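# Move the feed hopper from grinder inlet to bench

## Task

Lift the feed hopper off the grinder's inlet, set it down on the bench next to the grinder, and release it so the gripper is no longer holding it.

## Robot and tools

Robot: two arms, left_arm and right_arm, each with six revolute joints and a parallel gripper. Arm root poses in the scene frame: left_arm at (-0.035, +0.253, 0) m, quat_wxyz (+0.999, 0, 0, +0.035); right_arm at (-0.002, -0.335, 0) m, quat_wxyz (+0.999, 0, 0, -0.045).

Scene frame: origin on the table surface midway between the arms, +z up, +x away from the robot over the table, and left_arm sits on the +y side. The words left and right name the arms only; they do not refer to sides of any picture.

Gripper: fingers extend along the gripper's +z axis and close along its y axis. The reported end_effector_position is the point between the finger pads, roughly 1 cm short of the fingertips.

Tool execute_actions. Argument actions is a list holding zero or one item. An empty list commands nothing and just reports the state. An action item has rows (1 to 15 rows) and optionally steps (1 to 15, default 15); each control step lasts 1/30 s, one row is used per step, and the final row is reused when steps outnumber rows. A wait item has only steps (up to 300); it commands nothing and returns after that many steps since the previous result, with thinking and writing time counted in. Optional pictures (boolean) controls whether camera images come back; by default they do. A refused call moves nothing.

Row layout: always 14 numbers, one list covering both arms, even if only one moves. Numbers 1-6 are left_arm joint targets, number 7 its opening; numbers 8-13 are right_arm joint targets, number 14 its opening. Joint numbers are absolute target angles in radians, in the same column order and convention as the Joint positions line: waist -2.880 to 2.880, shoulder 0.000 to 3.142, elbow 0.000 to 3.019, wrist pitch -1.693 to 1.571, wrist yaw -1.571 to 1.571, wrist roll -2.094 to 2.094. A call is rejected if any target exceeds its range end by more than 0.019 rad and is also beyond that joint's last reported angle. True ends may differ from these by up to 0.019 rad either way; a target past the true end is clipped there, and the result then notes "joint sent to its limit" (possibly referring to an earlier, still-running action). Absence of that note does not prove more travel is available. Opening is an absolute value from -1 (closed) to +1 (fully open), not an offset.

Motion limits: each step, the joint target sent is capped relative to the measured angle: waist 0.264 rad, shoulder 0.32, elbow 0.276, wrist pitch 0.33, wrist yaw 0.186, wrist roll 0.522. If an arm's targets would move its gripper more than 70 mm from where it is measured, all that arm's targets are pulled back toward the current angles. So large moves need several calls or waits.

Between calls the arms keep heading for the last row sent, including while you are composing a reply. This pursuit stops once every arm is nearly still (slow or blocked counts as still) or when any arm has a HELD step; after that only a new action resumes travel or pressing. Fingers already opening or closing continue regardless.

Result lines: the state line gives each arm's gripper position (m) and end_effector_quat_wxyz in the scene frame; printed positions can be off, increasingly so at long reach. Joint positions and Joint velocities list, per arm, the six joints (rad, rad/s) then the finger pad gap (m, m/s; 0.094 m is fully open). grip_measured is the measured opening on the command scale; each gripper may read off by up to about 1 mm of opening, a fixed bias. "joint command not followed" means a clearance check altered or blocked some joint targets; the rest of the row still ran. HELD marks steps where all or part of your row was not delivered. Joint torques give each joint drive's total output (offset, scaled, noisy; nonzero even with no load). MOTOR HOT appears from 85 °C; at 100 °C an OVER-TEMPERATURE FAULT stops that arm and gripper until cool, and the arm drops, so avoid holding loads longer than needed.

Gripping: away from -1 and +1, fingers are driven to where grip_measured equals your number. To hold something, command an opening below the current grip_measured: around 0.03 lower grips firmly, a smaller difference grips more softly. Pad force tops out around 50 to 62 N (less on some grippers, less on parts under about 2 mm thick), with a brief harder spike at first contact.

Tool zoom_image: camera (one of cam_head_left, cam_head_right, cam_high, cam_low, cam_left_wrist, cam_right_wrist) and region [x0, y0, x1, y1] in pixels of that camera's latest full image, origin at top-left, at most 504 by 504. Image sizes: the four fixed cameras 504x504, the two wrist cameras 616x616 (fisheye). Calibration (K, distortion, T_world_to_cam) is supplied per camera; fixed cameras may be off by a couple of degrees and several millimetres, and wrist camera poses derive from reported joints.

Tool read_manual: optional section, only "licences"; returns licence text and does not move anything.

Tool finished_scene: argument scene, the number of the scene being closed. It is final and the result tells whether the goal was met; the hopper must remain on the bench and released. Replying without any tool call also ends the run.

Avoid: dropping or knocking anything off the table, slamming or pressing hard into objects, letting the two arms collide or push on each other, and jerky or wasteful motion. Expect occasional brief external tugs on held parts or pushes on loose ones.

Each tool is called after ">>>" by a JSON object that holds its "method" and its "body".

## Session

>>> {"method": "execute_actions", "body": {"actions": []}}

Scene clock: 0.00 s of 6320.00 s.
left_arm: end_effector_position=(+0.9066, +0.2066, +0.4175) grip_measured=+1.000 end_effector_quat_wxyz=(+0.646, +0.010, +0.750, +0.142) | right_arm: end_effector_position=(+0.4283, -0.2068, +0.3417) grip_measured=+1.000 end_effector_quat_wxyz=(+0.406, -0.270, +0.637, -0.597)
Joint positions: left_arm=[-0.174  2.348  2.601 -0.384 -0.305  0.19   0.094] | right_arm=[ 0.749  1.214  0.711  0.632  1.231 -1.496  0.094]
Joint velocities: left_arm=[ 0.005 -0.005 -0.002  0.002 -0.007 -0.007  0.   ] | right_arm=[-0.015 -0.015  0.002  0.007 -0.022  0.022  0.   ]
Joint torques (N m, as the arm reports them, + toward a larger angle): no reading

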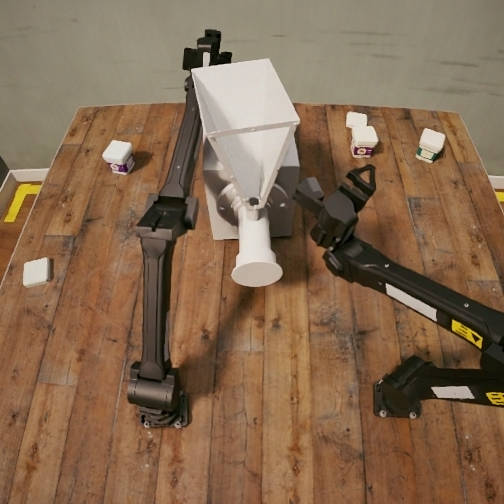

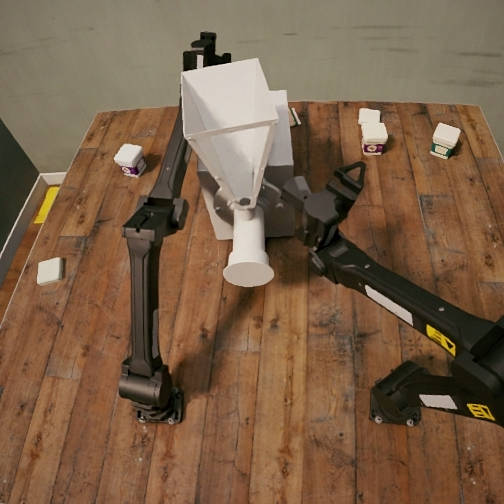

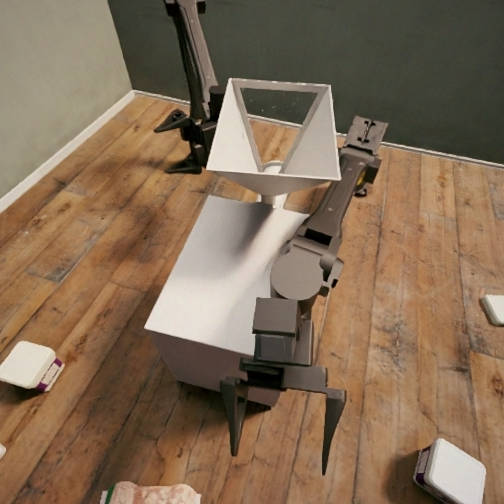

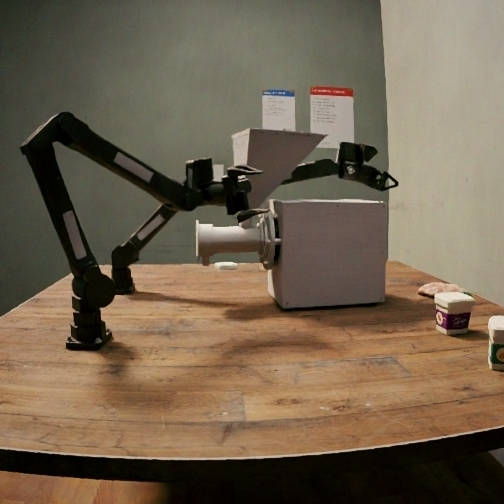

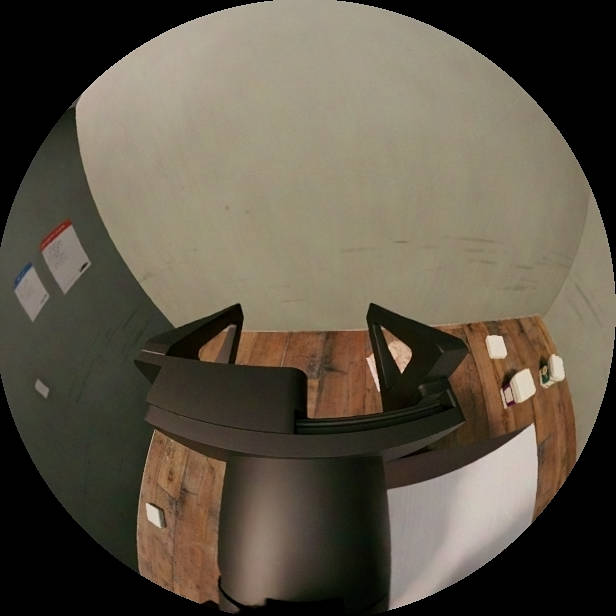

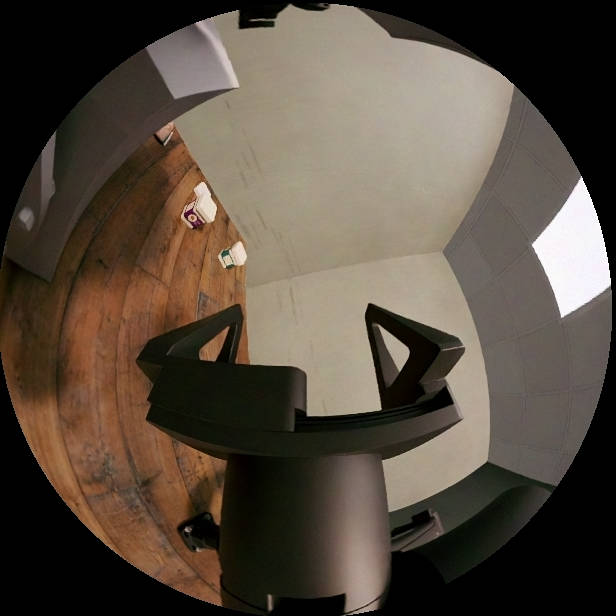

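>>> {"method": "zoom_image", "body": {"camera": "cam_head_left", "region": [170, 40, 340, 300]}}

>>> {"method": "zoom_image", "body": {"camera": "cam_low", "region": [180, 80, 400, 320]}}

>>> {"method": "zoom_image", "body": {"camera": "cam_high", "region": [180, 60, 380, 240]}}

Region (170, 40, 340, 300) of cam_head_left's 504x504 image, scaled by 1.938, with more detail than that image has; it fills the left 330 columns of this view, and the rest is white.

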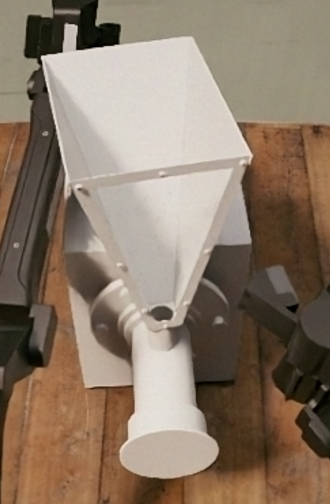

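Region (180, 80, 400, 320) of cam_low's 504x504 image, scaled by 2.100, with more detail than that image has; it fills the left 462 columns of this view, and the rest is white.

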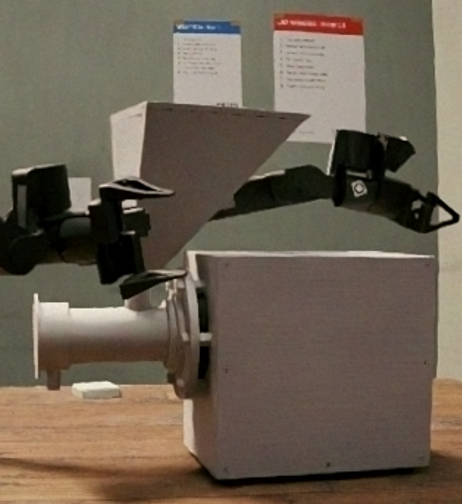

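Region (180, 60, 380, 240) of cam_high's 504x504 image, scaled by 2.520, with more detail than that image has; it fills the top 454 rows of this view, and the rest is white.

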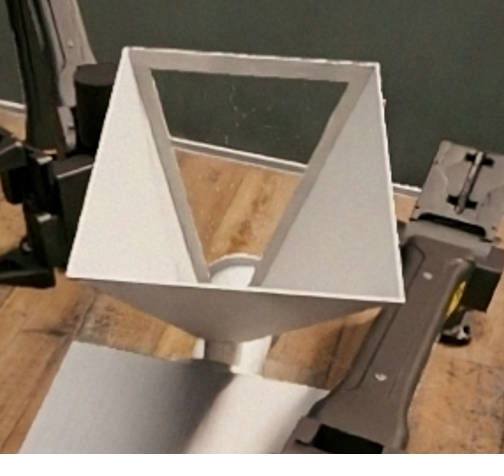

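>>> {"method": "zoom_image", "body": {"camera": "cam_low", "region": [255, 80, 360, 150]}}

>>> {"method": "zoom_image", "body": {"camera": "cam_low", "region": [190, 180, 300, 280]}}

>>> {"method": "zoom_image", "body": {"camera": "cam_head_right", "region": [200, 150, 310, 260]}}

Region (255, 80, 360, 150) of cam_low's 504x504 image, scaled by 4.800, with more detail than that image has.

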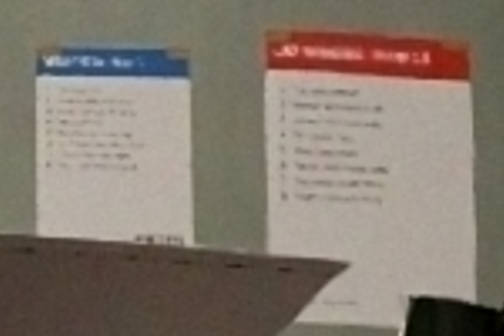

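Region (190, 180, 300, 280) of cam_low's 504x504 image, scaled by 4.582, with more detail than that image has; it fills the top 458 rows of this view, and the rest is white.

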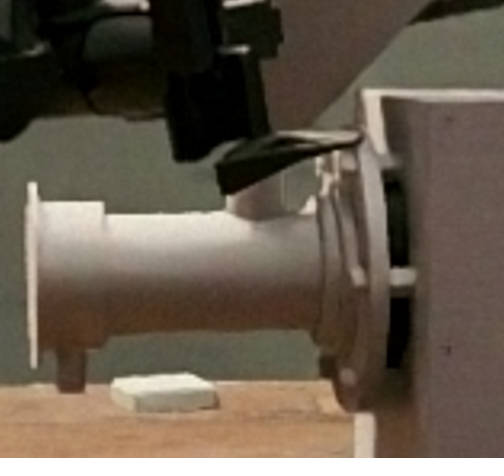

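Region (200, 150, 310, 260) of cam_head_right's 504x504 image, scaled by 4.582, with more detail than that image has.

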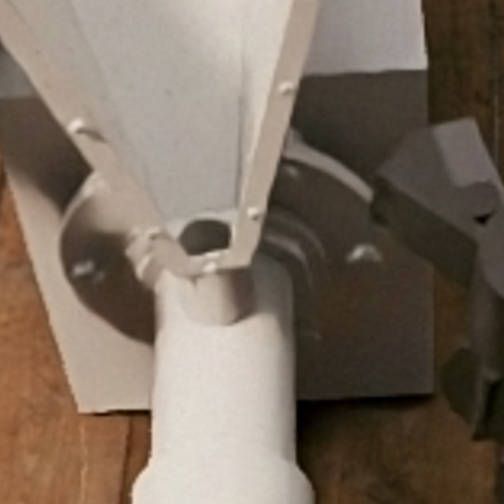

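>>> {"method": "execute_actions", "body": {"actions": [{"rows": [[0.2, 2.2, 2.601, -0.6, -0.2, 0.0, 1, -0.3, 0.9, 0.4, 0.55, 1.231, -1.496, 1]], "steps": 15}], "pictures": false}}

Scene clock: 120.50 s of 6320.00 s.
left_arm: end_effector_position=(+0.8854, +0.3740, +0.4165) grip_measured=+1.000 end_effector_quat_wxyz=(+0.602, -0.063, +0.783, +0.142) | right_arm: end_effector_position=(+0.2681, -0.5544, +0.2951) grip_measured=+1.000 end_effector_quat_wxyz=(+0.099, -0.004, +0.700, -0.708)
Joint positions: left_arm=[ 0.021  2.309  2.601 -0.534 -0.215  0.1    0.094] | right_arm=[-0.109  0.903  0.404  0.561  1.227 -1.496  0.094]
Joint velocities: left_arm=[ 0.591 -0.112 -0.002 -0.188  0.007 -0.168  0.   ] | right_arm=[-2.545 -0.005 -0.012 -0.007 -0.051  0.007  0.   ]
Joint torques (N m, as the arm reports them, + toward a larger angle): left_arm=[ -0.53 -24.79  11.2    1.56   0.06  -0.14] | right_arm=[-0.15 -3.27  8.12  1.53 -0.01  0.08]
Steps of this call (steps 1 to 90: nothing new was sent; then 117.00 s passed at rest; steps 91 to 105: all 15 steps of this action). Readings (joint positions):
91: left_arm=[-0.170 2.347 2.601 -0.393 -0.291 0.183] | right_arm=[0.742 1.205 0.699 0.628 1.223 -1.496]
92: left_arm=[-0.168 2.344 2.601 -0.412 -0.276 0.175] | right_arm=[0.725 1.181 0.672 0.620 1.221 -1.496]
94: left_arm=[-0.154 2.340 2.601 -0.443 -0.255 0.161] | right_arm=[0.661 1.110 0.591 0.605 1.221 -1.496]
98: left_arm=[-0.105 2.329 2.601 -0.487 -0.231 0.136] | right_arm=[0.454 0.970 0.455 0.578 1.224 -1.496]
105: the state above

>>> {"method": "execute_actions", "body": {"actions": [{"rows": [[0.12, 1.43, 2.072, -1.6, 0.0, -0.537, 1, -0.3, 0.9, 0.4, 0.55, 1.231, -1.496, 1]], "steps": 15}], "pictures": false}}

>>> {"method": "execute_actions", "body": {"actions": [{"steps": 45}]}}

Scene clock: 124.90 s of 6320.00 s.
left_arm: end_effector_position=(+0.6165, +0.3956, +0.4500) grip_measured=+1.000 end_effector_quat_wxyz=(+0.351, -0.267, +0.897, -0.021) | right_arm: end_effector_position=(+0.2174, -0.6042, +0.2949) grip_measured=+1.000 end_effector_quat_wxyz=(+0.024, +0.068, +0.697, -0.714)
Joint positions: left_arm=[ 0.143  1.734  2.115 -1.232 -0.012 -0.361  0.094] | right_arm=[-0.311  0.903  0.404  0.56   1.233 -1.496  0.094]
Joint velocities: left_arm=[-0.044 -0.825 -0.183 -1.013  0.037 -0.3    0.   ] | right_arm=[-0.005 -0.005 -0.007  0.007 -0.022 -0.007  0.   ]
Joint torques (N m, as the arm reports them, + toward a larger angle): left_arm=[ -1.55 -17.92  10.82   1.25   0.12  -0.08] | right_arm=[ 1.84 -2.68  8.65  1.08 -0.15  0.1 ]
Steps of this call (steps 1 to 45: the robot went on to your last target; steps 46 to 90: nothing new was sent; then 0.90 s passed at rest; steps 91 to 105: all 15 steps of this action). Readings (joint positions):
91: left_arm=[0.199 2.182 2.572 -0.614 -0.162 -0.027] | right_arm=[-0.311 0.903 0.404 0.560 1.233 -1.496]
92: left_arm=[0.199 2.147 2.516 -0.665 -0.120 -0.074] | right_arm=[-0.311 0.903 0.404 0.560 1.233 -1.496]
94: left_arm=[0.192 2.078 2.408 -0.769 -0.068 -0.153] | right_arm=[-0.311 0.903 0.404 0.560 1.233 -1.496]
98: left_arm=[0.170 1.934 2.222 -0.964 -0.026 -0.264] | right_arm=[-0.311 0.903 0.404 0.560 1.233 -1.496]
105: the state above

Scene clock: 126.40 s of 6320.00 s.
left_arm: end_effector_position=(+0.4445, +0.3510, +0.5367) grip_measured=+1.000 end_effector_quat_wxyz=(+0.295, -0.340, +0.892, -0.047) | right_arm: end_effector_position=(+0.2174, -0.6042, +0.2949) grip_measured=+1.000 end_effector_quat_wxyz=(+0.024, +0.068, +0.697, -0.714)
Joint positions: left_arm=[ 0.131  1.441  2.068 -1.592 -0.004 -0.527  0.094] | right_arm=[-0.311  0.903  0.404  0.56   1.233 -1.496  0.094]
Joint velocities: left_arm=[-0.005 -0.015 -0.017 -0.007  0.022 -0.051  0.   ] | right_arm=[-0.005 -0.005  0.007  0.012 -0.007  0.037  0.   ]
Joint torques (N m, as the arm reports them, + toward a larger angle): left_arm=[ -2.51 -11.44   9.95   0.89   0.12  -0.07] | right_arm=[ 2.39 -2.62  8.81  1.04 -0.14  0.12]
Steps of this call (steps 1 to 45: the robot went on to your last target). Readings (joint positions):
1: left_arm=[0.142 1.705 2.109 -1.268 -0.011 -0.371] | right_arm=[-0.311 0.903 0.404 0.560 1.233 -1.496]
2: left_arm=[0.142 1.676 2.105 -1.305 -0.010 -0.381] | right_arm=[-0.311 0.903 0.404 0.560 1.233 -1.496]
4: left_arm=[0.142 1.617 2.097 -1.383 -0.009 -0.403] | right_arm=[-0.311 0.903 0.404 0.560 1.233 -1.496]
8: left_arm=[0.140 1.492 2.082 -1.529 -0.005 -0.460] | right_arm=[-0.311 0.903 0.404 0.560 1.233 -1.496]
45: the state above
All arms were judged still, so your last target was given up. Only a new action makes them travel on or press farther. Fingers that are still opening or closing keep moving.
camera_calibration (this result's frames):
cam_left_wrist: T_world_to_cam=[[0.580533, -0.766787, 0.273895, -0.132558], [-0.809, -0.581276, 0.0873921, 0.523008], [0.0921976, -0.272315, -0.957781, 0.69228], [0, 0, 0, 1]] pos_world=[0.436241, 0.390887, 0.653653]
cam_right_wrist: T_world_to_cam=[[-0.138736, 0.0394737, 0.989542, -0.239763], [-0.763799, 0.631752, -0.132288, 0.587896], [-0.630368, -0.774164, -0.0574971, -0.191437], [0, 0, 0, 1]] pos_world=[0.295095, -0.510144, 0.30402]

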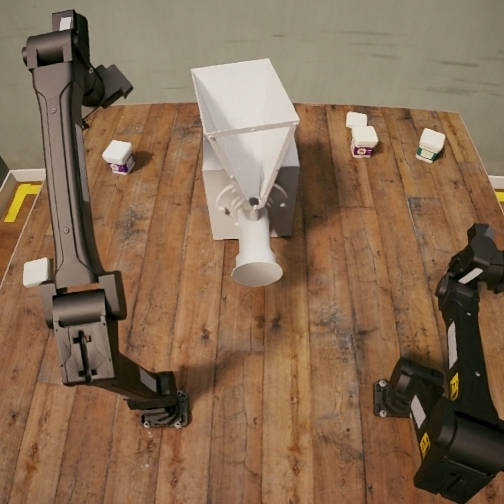

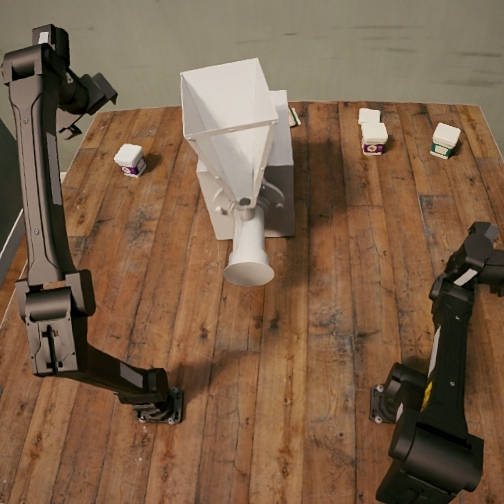

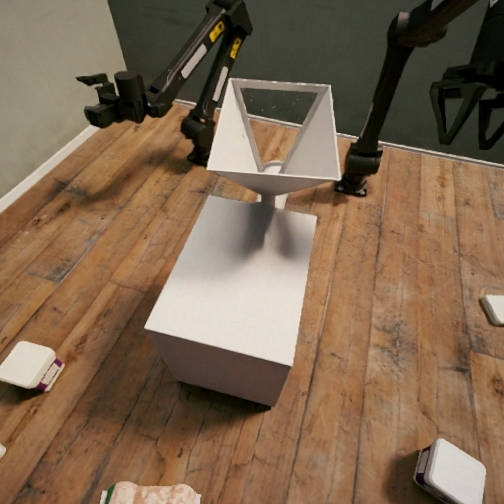

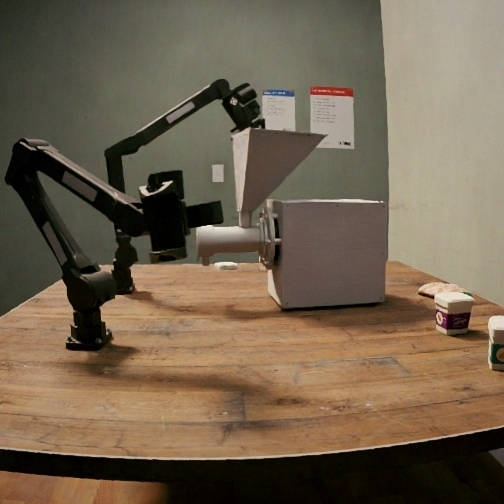

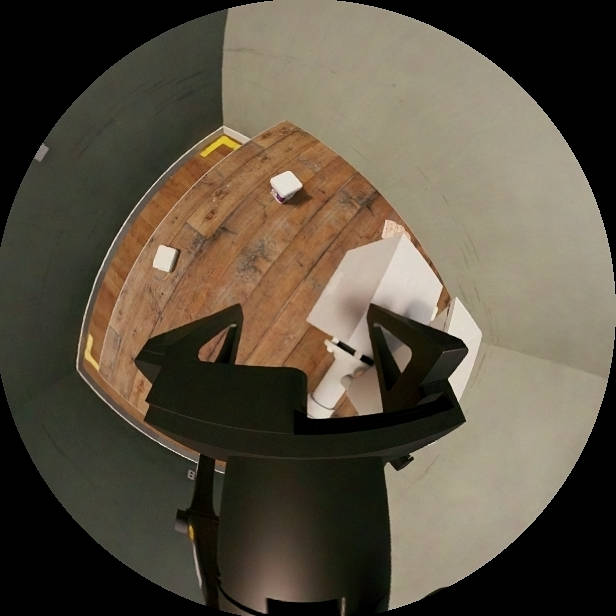

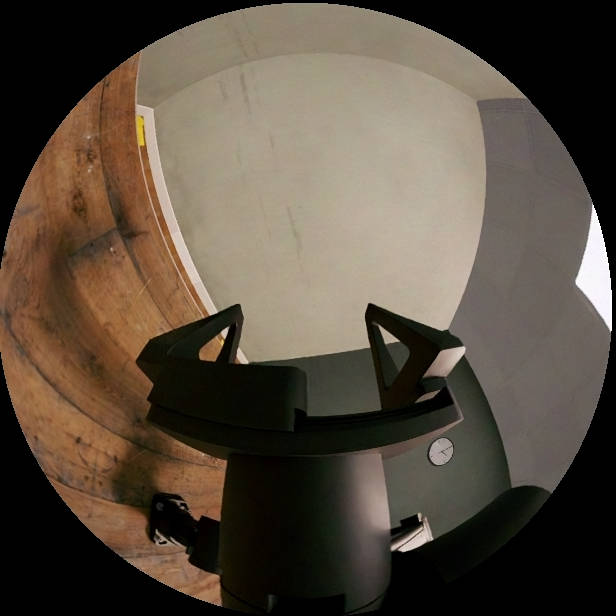

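>>> {"method": "zoom_image", "body": {"camera": "cam_low", "region": [215, 110, 335, 250]}}

>>> {"method": "zoom_image", "body": {"camera": "cam_low", "region": [220, 190, 290, 245]}}

Region (215, 110, 335, 250) of cam_low's 504x504 image, scaled by 3.600, with more detail than that image has; it fills the left 432 columns of this view, and the rest is white.

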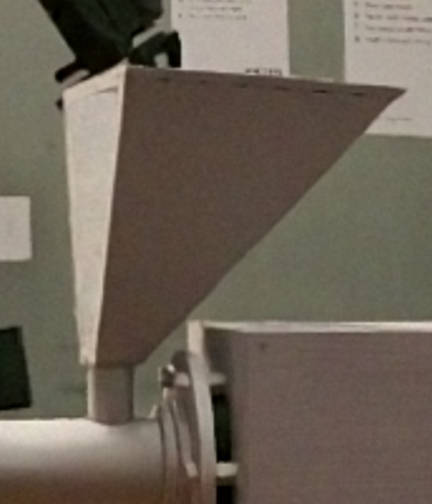

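Region (220, 190, 290, 245) of cam_low's 504x504 image, scaled by 7.200, with more detail than that image has; it fills the top 396 rows of this view, and the rest is white.

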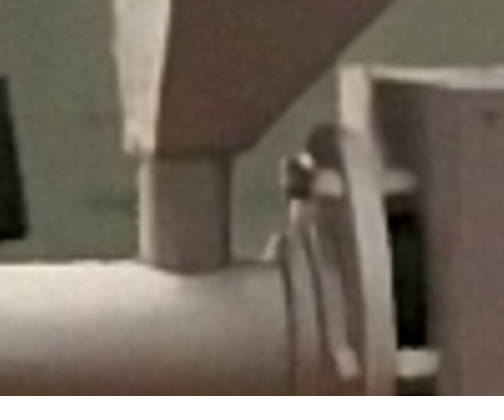

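>>> {"method": "zoom_image", "body": {"camera": "cam_high", "region": [404, 60, 504, 170]}}

Region (404, 60, 504, 170) of cam_high's 504x504 image, scaled by 4.582, with more detail than that image has; it fills the left 458 columns of this view, and the rest is white.

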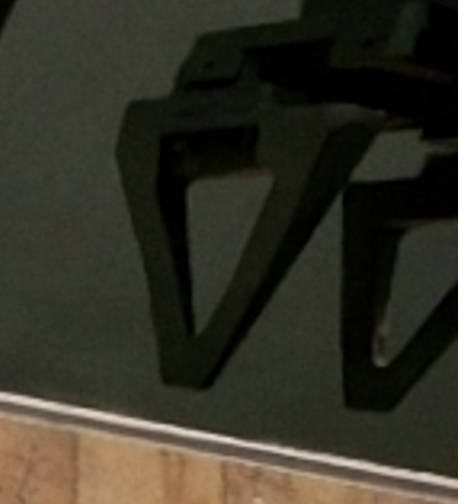

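>>> {"method": "execute_actions", "body": {"actions": [{"rows": [[0.08, 1.42, 2.09, -1.62, 0.0, -0.537, 1, -0.3, 0.9, 0.4, 0.55, 1.231, -1.496, 1],[0.04, 1.41, 2.1, -1.64, 0.0, -0.537, 1, -0.3, 0.9, 0.4, 0.55, 1.231, -1.496, 1],[0.0, 1.40, 2.105, -1.65, 0.0, -0.54, 1, -0.3, 0.9, 0.4, 0.55, 1.231, -1.496, 1],[-0.04, 1.40, 2.105, -1.65, 0.0, -0.54, 1, -0.3, 0.9, 0.4, 0.55, 1.231, -1.496, 1],[-0.08, 1.40, 2.105, -1.65, 0.0, -0.54, 1, -0.3, 0.9, 0.4, 0.55, 1.231, -1.496, 1]], "steps": 15}], "pictures": false}}

>>> {"method": "execute_actions", "body": {"actions": [{"steps": 15}]}}

Scene clock: 159.47 s of 6320.00 s.
left_arm: end_effector_position=(+0.4311, +0.2397, +0.5443) grip_measured=+1.000 end_effector_quat_wxyz=(+0.278, -0.238, +0.927, -0.081) | right_arm: end_effector_position=(+0.2174, -0.6042, +0.2949) grip_measured=+1.000 end_effector_quat_wxyz=(+0.024, +0.068, +0.697, -0.714)
Joint positions: left_arm=[-0.097  1.409  2.068 -1.641  0.003 -0.53   0.094] | right_arm=[-0.311  0.903  0.404  0.56   1.233 -1.496  0.094]
Joint velocities: left_arm=[ 0.132 -0.034 -0.007 -0.007 -0.022 -0.081  0.   ] | right_arm=[ 0.005 -0.005  0.027 -0.002 -0.037 -0.022  0.   ]
Joint torques (N m, as the arm reports them, + toward a larger angle): left_arm=[ -0.58 -10.67  12.82   0.85  -0.11  -0.05] | right_arm=[ 1.15 -2.63  8.5   1.26 -0.16  0.1 ]
Steps of this call (steps 1 to 90: nothing new was sent; then 29.57 s passed at rest; steps 91 to 105: all 15 steps of this action). Readings (joint positions):
91: left_arm=[0.128 1.441 2.068 -1.595 -0.004 -0.527] | right_arm=[-0.311 0.903 0.404 0.560 1.233 -1.496]
92: left_arm=[0.121 1.440 2.068 -1.604 -0.004 -0.528] | right_arm=[-0.311 0.903 0.404 0.560 1.233 -1.496]
94: left_arm=[0.081 1.437 2.068 -1.627 -0.004 -0.530] | right_arm=[-0.311 0.903 0.404 0.560 1.233 -1.496]
98: left_arm=[-0.062 1.425 2.068 -1.638 -0.000 -0.530] | right_arm=[-0.311 0.903 0.404 0.560 1.233 -1.496]
105: the state above

Scene clock: 159.97 s of 6320.00 s.
left_arm: end_effector_position=(+0.4308, +0.2438, +0.5448) grip_measured=+1.000 end_effector_quat_wxyz=(+0.279, -0.242, +0.926, -0.080) | right_arm: end_effector_position=(+0.2174, -0.6042, +0.2949) grip_measured=+1.000 end_effector_quat_wxyz=(+0.024, +0.068, +0.697, -0.714)
Joint positions: left_arm=[-0.088  1.408  2.068 -1.641  0.003 -0.53   0.094] | right_arm=[-0.311  0.903  0.404  0.56   1.233 -1.496  0.094]
Joint velocities: left_arm=[-0.005 -0.015  0.012 -0.007  0.007  0.022  0.   ] | right_arm=[-0.005  0.005  0.002 -0.002 -0.051  0.007  0.   ]
Joint torques (N m, as the arm reports them, + toward a larger angle): left_arm=[ -0.84 -10.87  12.81   0.86  -0.12  -0.07] | right_arm=[ 1.23 -2.55  8.21  1.18 -0.1   0.08]
Steps of this call (steps 1 to 15: the robot went on to your last target). Readings (joint positions):
1: left_arm=[-0.093 1.409 2.068 -1.641 0.003 -0.530] | right_arm=[-0.311 0.903 0.404 0.560 1.233 -1.496]
2: left_arm=[-0.091 1.409 2.068 -1.641 0.003 -0.530] | right_arm=[-0.311 0.903 0.404 0.560 1.233 -1.496]
4: left_arm=[-0.088 1.408 2.068 -1.641 0.003 -0.530] | right_arm=[-0.311 0.903 0.404 0.560 1.233 -1.496]
8: left_arm=[-0.088 1.408 2.068 -1.641 0.003 -0.530] | right_arm=[-0.311 0.903 0.404 0.560 1.233 -1.496]
15: the state above
All arms were judged still, so your last target was given up. Only a new action makes them travel on or press farther. Fingers that are still opening or closing keep moving.
camera_calibration (this result's frames):
cam_left_wrist: T_world_to_cam=[[0.404109, -0.872997, 0.27308, -0.106647], [-0.91459, -0.390477, 0.10513, 0.438209], [0.0148538, -0.29224, -0.95623, 0.709512], [0, 0, 0, 1]] pos_world=[0.433339, 0.285356, 0.661511]
cam_right_wrist: T_world_to_cam=[[-0.138736, 0.0394737, 0.989542, -0.239763], [-0.763799, 0.631752, -0.132288, 0.587896], [-0.630368, -0.774164, -0.0574971, -0.191437], [0, 0, 0, 1]] pos_world=[0.295095, -0.510144, 0.30402]

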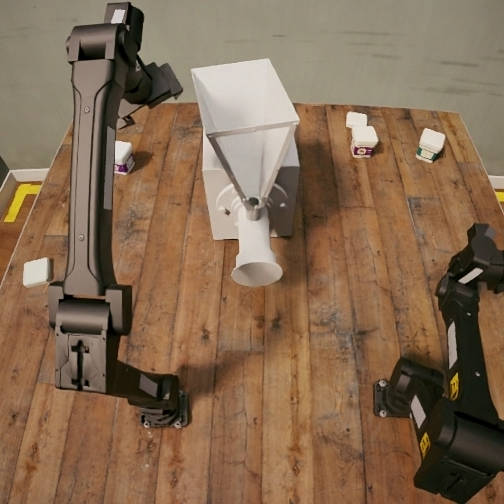

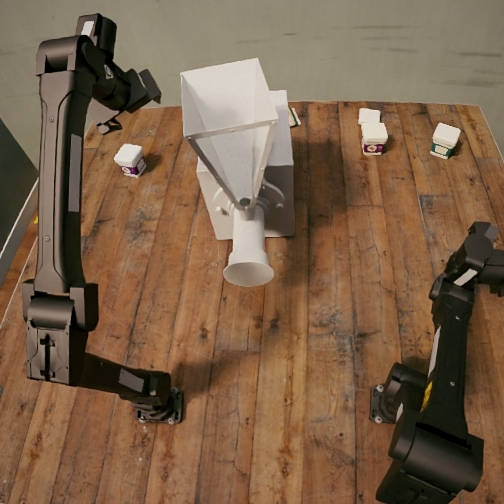

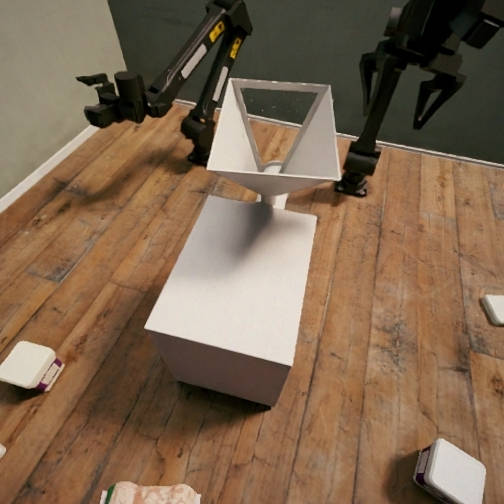

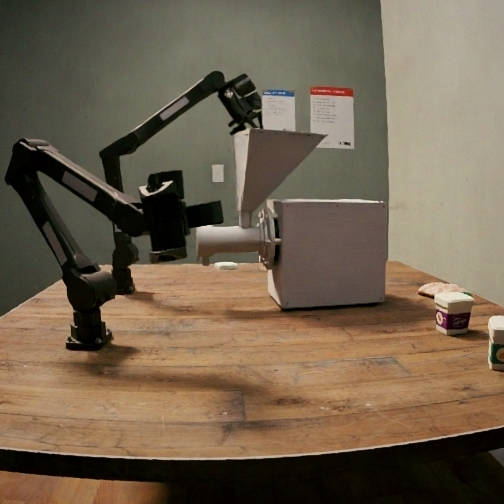

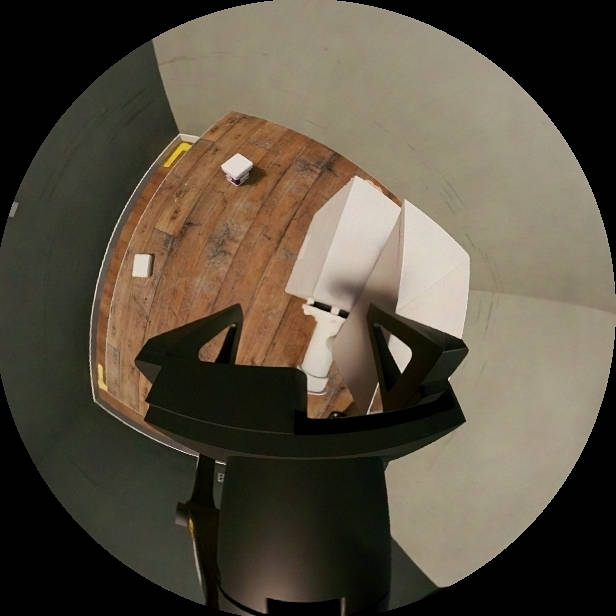

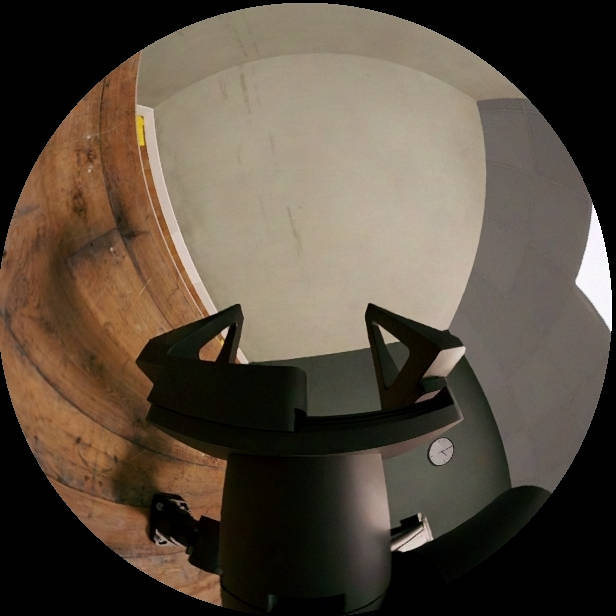

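>>> {"method": "execute_actions", "body": {"actions": [{"rows": [[-0.08, 1.40, 2.13, -1.66, 0.0, -0.54, 1, -0.3, 0.9, 0.4, 0.55, 1.231, -1.496, 1],[-0.08, 1.40, 2.14, -1.66, 0.0, -0.54, 1, -0.3, 0.9, 0.4, 0.55, 1.231, -1.496, 1],[-0.08, 1.40, 2.15, -1.67, 0.0, -0.54, 1, -0.3, 0.9, 0.4, 0.55, 1.231, -1.496, 1]], "steps": 15}]}}

Scene clock: 165.70 s of 6320.00 s.
left_arm: end_effector_position=(+0.4239, +0.2439, +0.5603) grip_measured=+1.000 end_effector_quat_wxyz=(+0.289, -0.241, +0.923, -0.083) | right_arm: end_effector_position=(+0.2174, -0.6042, +0.2949) grip_measured=+1.000 end_effector_quat_wxyz=(+0.024, +0.068, +0.697, -0.714)
Joint positions: left_arm=[-0.088  1.405  2.107 -1.661  0.003 -0.53   0.094] | right_arm=[-0.311  0.903  0.404  0.56   1.233 -1.496  0.094]
Joint velocities: left_arm=[-0.015 -0.005  0.007  0.002 -0.051 -0.095  0.   ] | right_arm=[-0.005 -0.005  0.012  0.022  0.007 -0.037  0.   ]
Joint torques (N m, as the arm reports them, + toward a larger angle): left_arm=[ -0.88 -10.61  12.96   0.87  -0.13  -0.06] | right_arm=[ 1.42 -2.59  8.49  1.14 -0.13  0.09]
Steps of this call (steps 1 to 90: nothing new was sent; then 2.23 s passed at rest; steps 91 to 105: all 15 steps of this action). Readings (joint positions):
91: left_arm=[-0.088 1.408 2.069 -1.643 0.003 -0.530] | right_arm=[-0.311 0.903 0.404 0.560 1.233 -1.496]
92: left_arm=[-0.088 1.408 2.072 -1.647 0.003 -0.530] | right_arm=[-0.311 0.903 0.404 0.560 1.233 -1.496]
94: left_arm=[-0.088 1.408 2.084 -1.655 0.003 -0.530] | right_arm=[-0.311 0.903 0.404 0.560 1.233 -1.496]
98: left_arm=[-0.088 1.407 2.105 -1.660 0.003 -0.530] | right_arm=[-0.311 0.903 0.404 0.560 1.233 -1.496]
105: the state above
camera_calibration (this result's frames):
cam_left_wrist: T_world_to_cam=[[0.398073, -0.872885, 0.282152, -0.110551], [-0.916661, -0.390439, 0.0853799, 0.442305], [0.0356362, -0.292625, -0.955563, 0.715371], [0, 0, 0, 1]] pos_world=[0.423958, 0.28553, 0.677011]
cam_right_wrist: T_world_to_cam=[[-0.138736, 0.0394737, 0.989542, -0.239763], [-0.763799, 0.631752, -0.132288, 0.587896], [-0.630368, -0.774164, -0.0574971, -0.191437], [0, 0, 0, 1]] pos_world=[0.295095, -0.510144, 0.30402]

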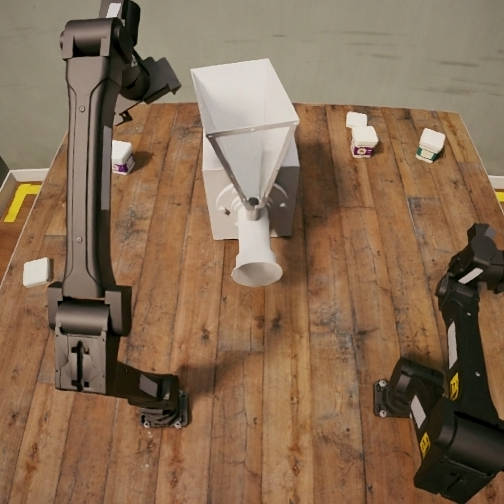

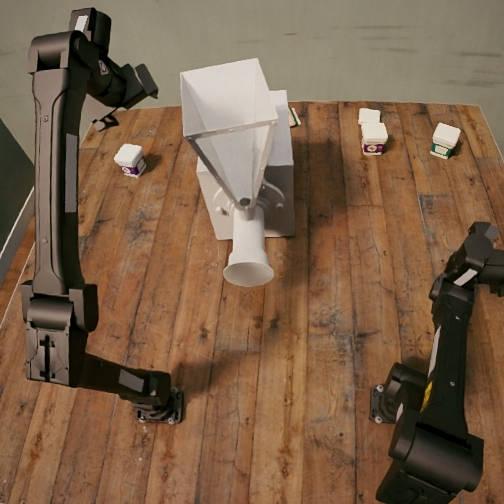

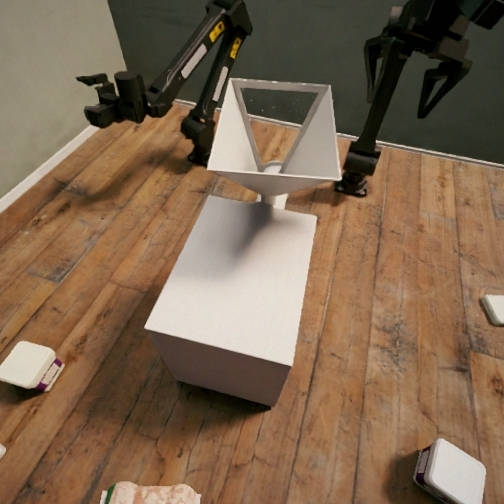

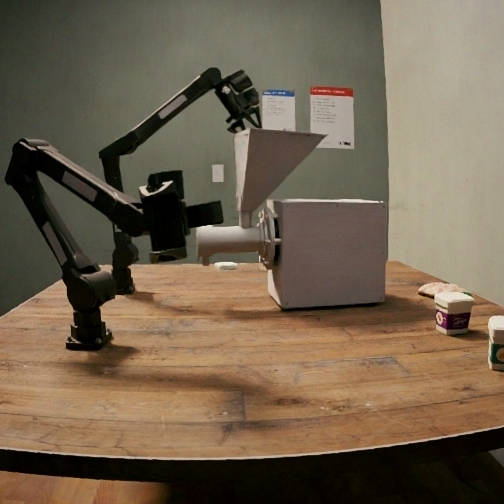

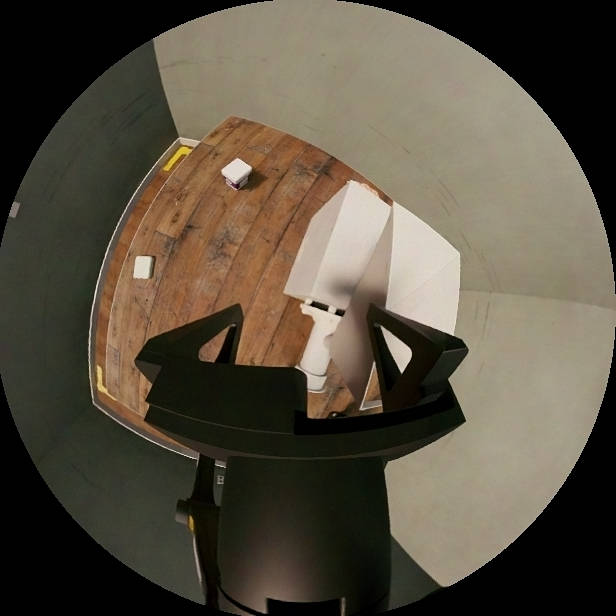

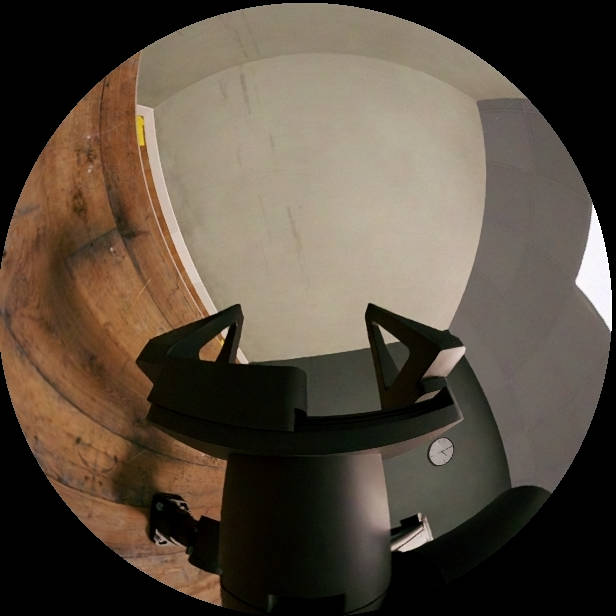

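>>> {"method": "execute_actions", "body": {"actions": [{"rows": [[-0.10, 1.40, 2.15, -1.67, 0.0, -0.54, 1, -0.3, 0.9, 0.4, 0.55, 1.231, -1.496, 1],[-0.12, 1.40, 2.15, -1.67, 0.0, -0.54, 1, -0.3, 0.9, 0.4, 0.55, 1.231, -1.496, 1],[-0.14, 1.40, 2.15, -1.67, 0.0, -0.54, 1, -0.3, 0.9, 0.4, 0.55, 1.231, -1.496, 1],[-0.16, 1.40, 2.15, -1.67, 0.0, -0.54, 1, -0.3, 0.9, 0.4, 0.55, 1.231, -1.496, 1],[-0.18, 1.40, 2.15, -1.67, 0.0, -0.54, 1, -0.3, 0.9, 0.4, 0.55, 1.231, -1.496, 1],[-0.20, 1.40, 2.15, -1.67, 0.0, -0.54, 1, -0.3, 0.9, 0.4, 0.55, 1.231, -1.496, 1],[-0.22, 1.40, 2.15, -1.67, 0.0, -0.54, 1, -0.3, 0.9, 0.4, 0.55, 1.231, -1.496, 1],[-0.24, 1.40, 2.15, -1.67, 0.0, -0.54, 1, -0.3, 0.9, 0.4, 0.55, 1.231, -1.496, 1],[-0.255, 1.40, 2.15, -1.67, 0.0, -0.54, 1, -0.3, 0.9, 0.4, 0.55, 1.231, -1.496, 1],[-0.27, 1.40, 2.15, -1.67, 0.0, -0.54, 1, -0.3, 0.9, 0.4, 0.55, 1.231, -1.496, 1],[-0.28, 1.40, 2.15, -1.67, 0.0, -0.54, 1, -0.3, 0.9, 0.4, 0.55, 1.231, -1.496, 1],[-0.29, 1.40, 2.15, -1.67, 0.0, -0.54, 1, -0.3, 0.9, 0.4, 0.55, 1.231, -1.496, 1],[-0.30, 1.40, 2.15, -1.67, 0.0, -0.54, 1, -0.3, 0.9, 0.4, 0.55, 1.231, -1.496, 1]], "steps": 15}], "pictures": false}}

>>> {"method": "execute_actions", "body": {"actions": [{"steps": 12}]}}

Scene clock: 177.63 s of 6320.00 s.
left_arm: end_effector_position=(+0.4116, +0.1473, +0.5603) grip_measured=+1.000 end_effector_quat_wxyz=(+0.279, -0.142, +0.943, -0.112) | right_arm: end_effector_position=(+0.2174, -0.6042, +0.2949) grip_measured=+1.000 end_effector_quat_wxyz=(+0.024, +0.068, +0.697, -0.714)
Joint positions: left_arm=[-0.302  1.405  2.107 -1.661  0.001 -0.531  0.094] | right_arm=[-0.311  0.903  0.404  0.56   1.233 -1.496  0.094]
Joint velocities: left_arm=[-0.132  0.005  0.012  0.017  0.037  0.022  0.   ] | right_arm=[-0.005  0.005 -0.032  0.012 -0.095  0.022  0.   ]
Joint torques (N m, as the arm reports them, + toward a larger angle): left_arm=[ -0.39 -10.35  13.16   0.87  -0.05  -0.06] | right_arm=[ 2.31 -2.55  8.63  1.26 -0.11  0.14]
Steps of this call (steps 1 to 15: the robot went on to your last target; steps 16 to 90: nothing new was sent; then 8.43 s passed at rest; steps 91 to 105: all 15 steps of this action). Readings (joint positions):
91: left_arm=[-0.088 1.405 2.107 -1.661 0.003 -0.530] | right_arm=[-0.311 0.903 0.404 0.560 1.233 -1.496]
92: left_arm=[-0.090 1.405 2.107 -1.661 0.002 -0.530] | right_arm=[-0.311 0.903 0.404 0.560 1.233 -1.496]
94: left_arm=[-0.102 1.405 2.107 -1.661 0.001 -0.531] | right_arm=[-0.311 0.903 0.404 0.560 1.233 -1.496]
98: left_arm=[-0.178 1.405 2.107 -1.661 0.001 -0.531] | right_arm=[-0.311 0.903 0.404 0.560 1.233 -1.496]
105: the state above

Scene clock: 178.03 s of 6320.00 s.
left_arm: end_effector_position=(+0.4113, +0.1461, +0.5603) grip_measured=+1.000 end_effector_quat_wxyz=(+0.279, -0.141, +0.943, -0.113) | right_arm: end_effector_position=(+0.2174, -0.6042, +0.2949) grip_measured=+1.000 end_effector_quat_wxyz=(+0.024, +0.068, +0.697, -0.714)
Joint positions: left_arm=[-0.304  1.405  2.107 -1.661  0.001 -0.531  0.094] | right_arm=[-0.311  0.903  0.404  0.56   1.233 -1.496  0.094]
Joint velocities: left_arm=[-0.015  0.005 -0.012 -0.002  0.007 -0.007  0.   ] | right_arm=[-0.005 -0.015 -0.012 -0.002 -0.051  0.022  0.   ]
Joint torques (N m, as the arm reports them, + toward a larger angle): left_arm=[ -1.33 -10.44  13.2    0.89  -0.05  -0.06] | right_arm=[ 1.82 -1.84  8.41  1.13 -0.12  0.09]
Steps of this call (steps 1 to 12: the robot went on to your last target). Readings (joint positions):
1: left_arm=[-0.304 1.405 2.107 -1.661 0.001 -0.531] | right_arm=[-0.311 0.903 0.404 0.560 1.233 -1.496]
2: left_arm=[-0.304 1.405 2.107 -1.661 0.001 -0.531] | right_arm=[-0.311 0.903 0.404 0.560 1.233 -1.496]
4: left_arm=[-0.304 1.405 2.107 -1.661 0.001 -0.531] | right_arm=[-0.311 0.903 0.404 0.560 1.233 -1.496]
8: left_arm=[-0.304 1.405 2.107 -1.661 0.001 -0.531] | right_arm=[-0.311 0.903 0.404 0.560 1.233 -1.496]
12: the state above
camera_calibration (this result's frames):
cam_left_wrist: T_world_to_cam=[[0.203361, -0.937861, 0.281178, -0.100802], [-0.978728, -0.186762, 0.0849219, 0.388591], [-0.0271315, -0.292467, -0.955891, 0.713171], [0, 0, 0, 1]] pos_world=[0.420174, 0.186615, 0.677057]
cam_right_wrist: T_world_to_cam=[[-0.138736, 0.0394737, 0.989542, -0.239763], [-0.763799, 0.631752, -0.132288, 0.587896], [-0.630368, -0.774164, -0.0574971, -0.191437], [0, 0, 0, 1]] pos_world=[0.295095, -0.510144, 0.30402]

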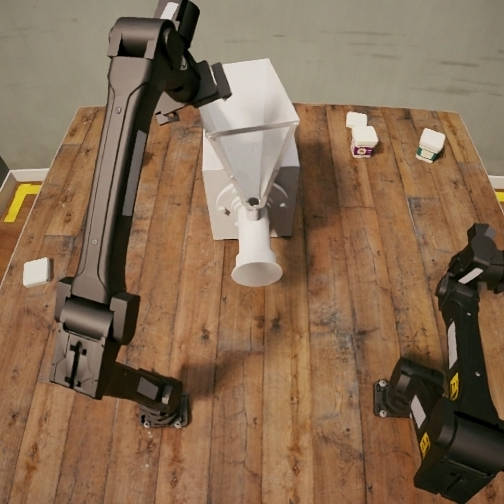

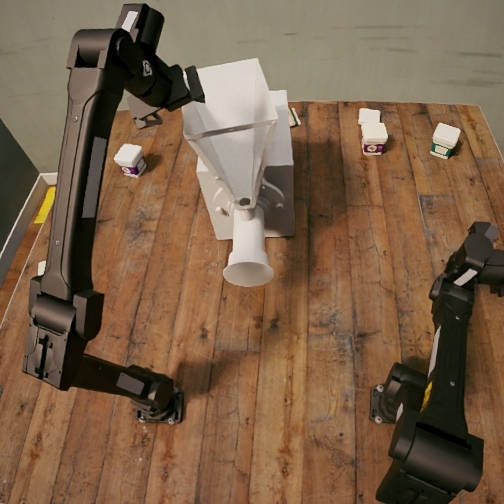

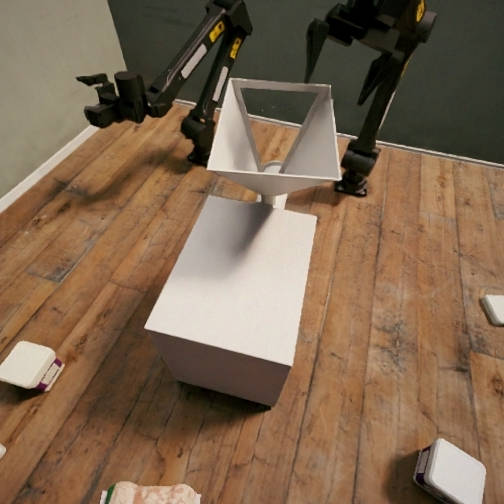

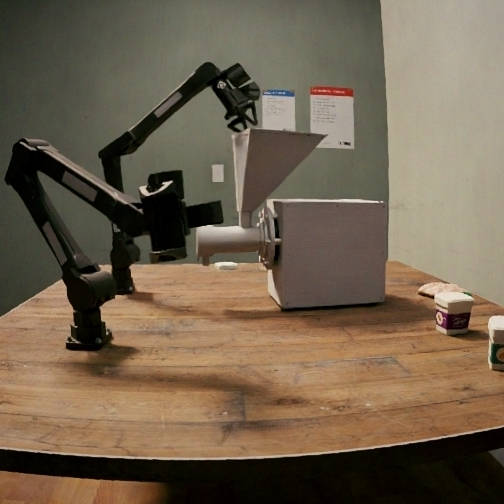

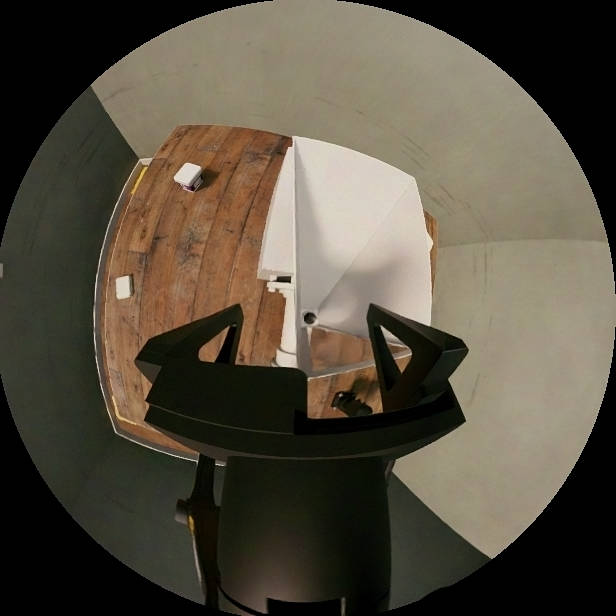

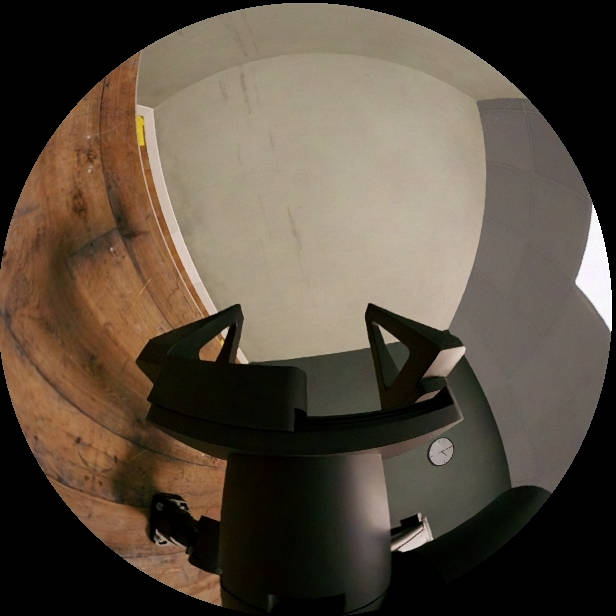

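>>> {"method": "zoom_image", "body": {"camera": "cam_left_wrist", "region": [210, 120, 450, 420]}}

Region (210, 120, 450, 420) of cam_left_wrist's 616x616 image, scaled by 1.680, with more detail than that image has; it fills the left 403 columns of this view, and the rest is white.

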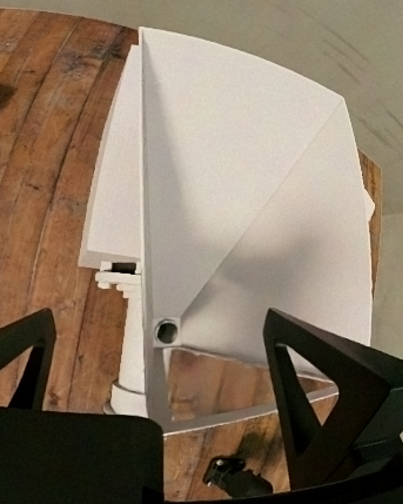

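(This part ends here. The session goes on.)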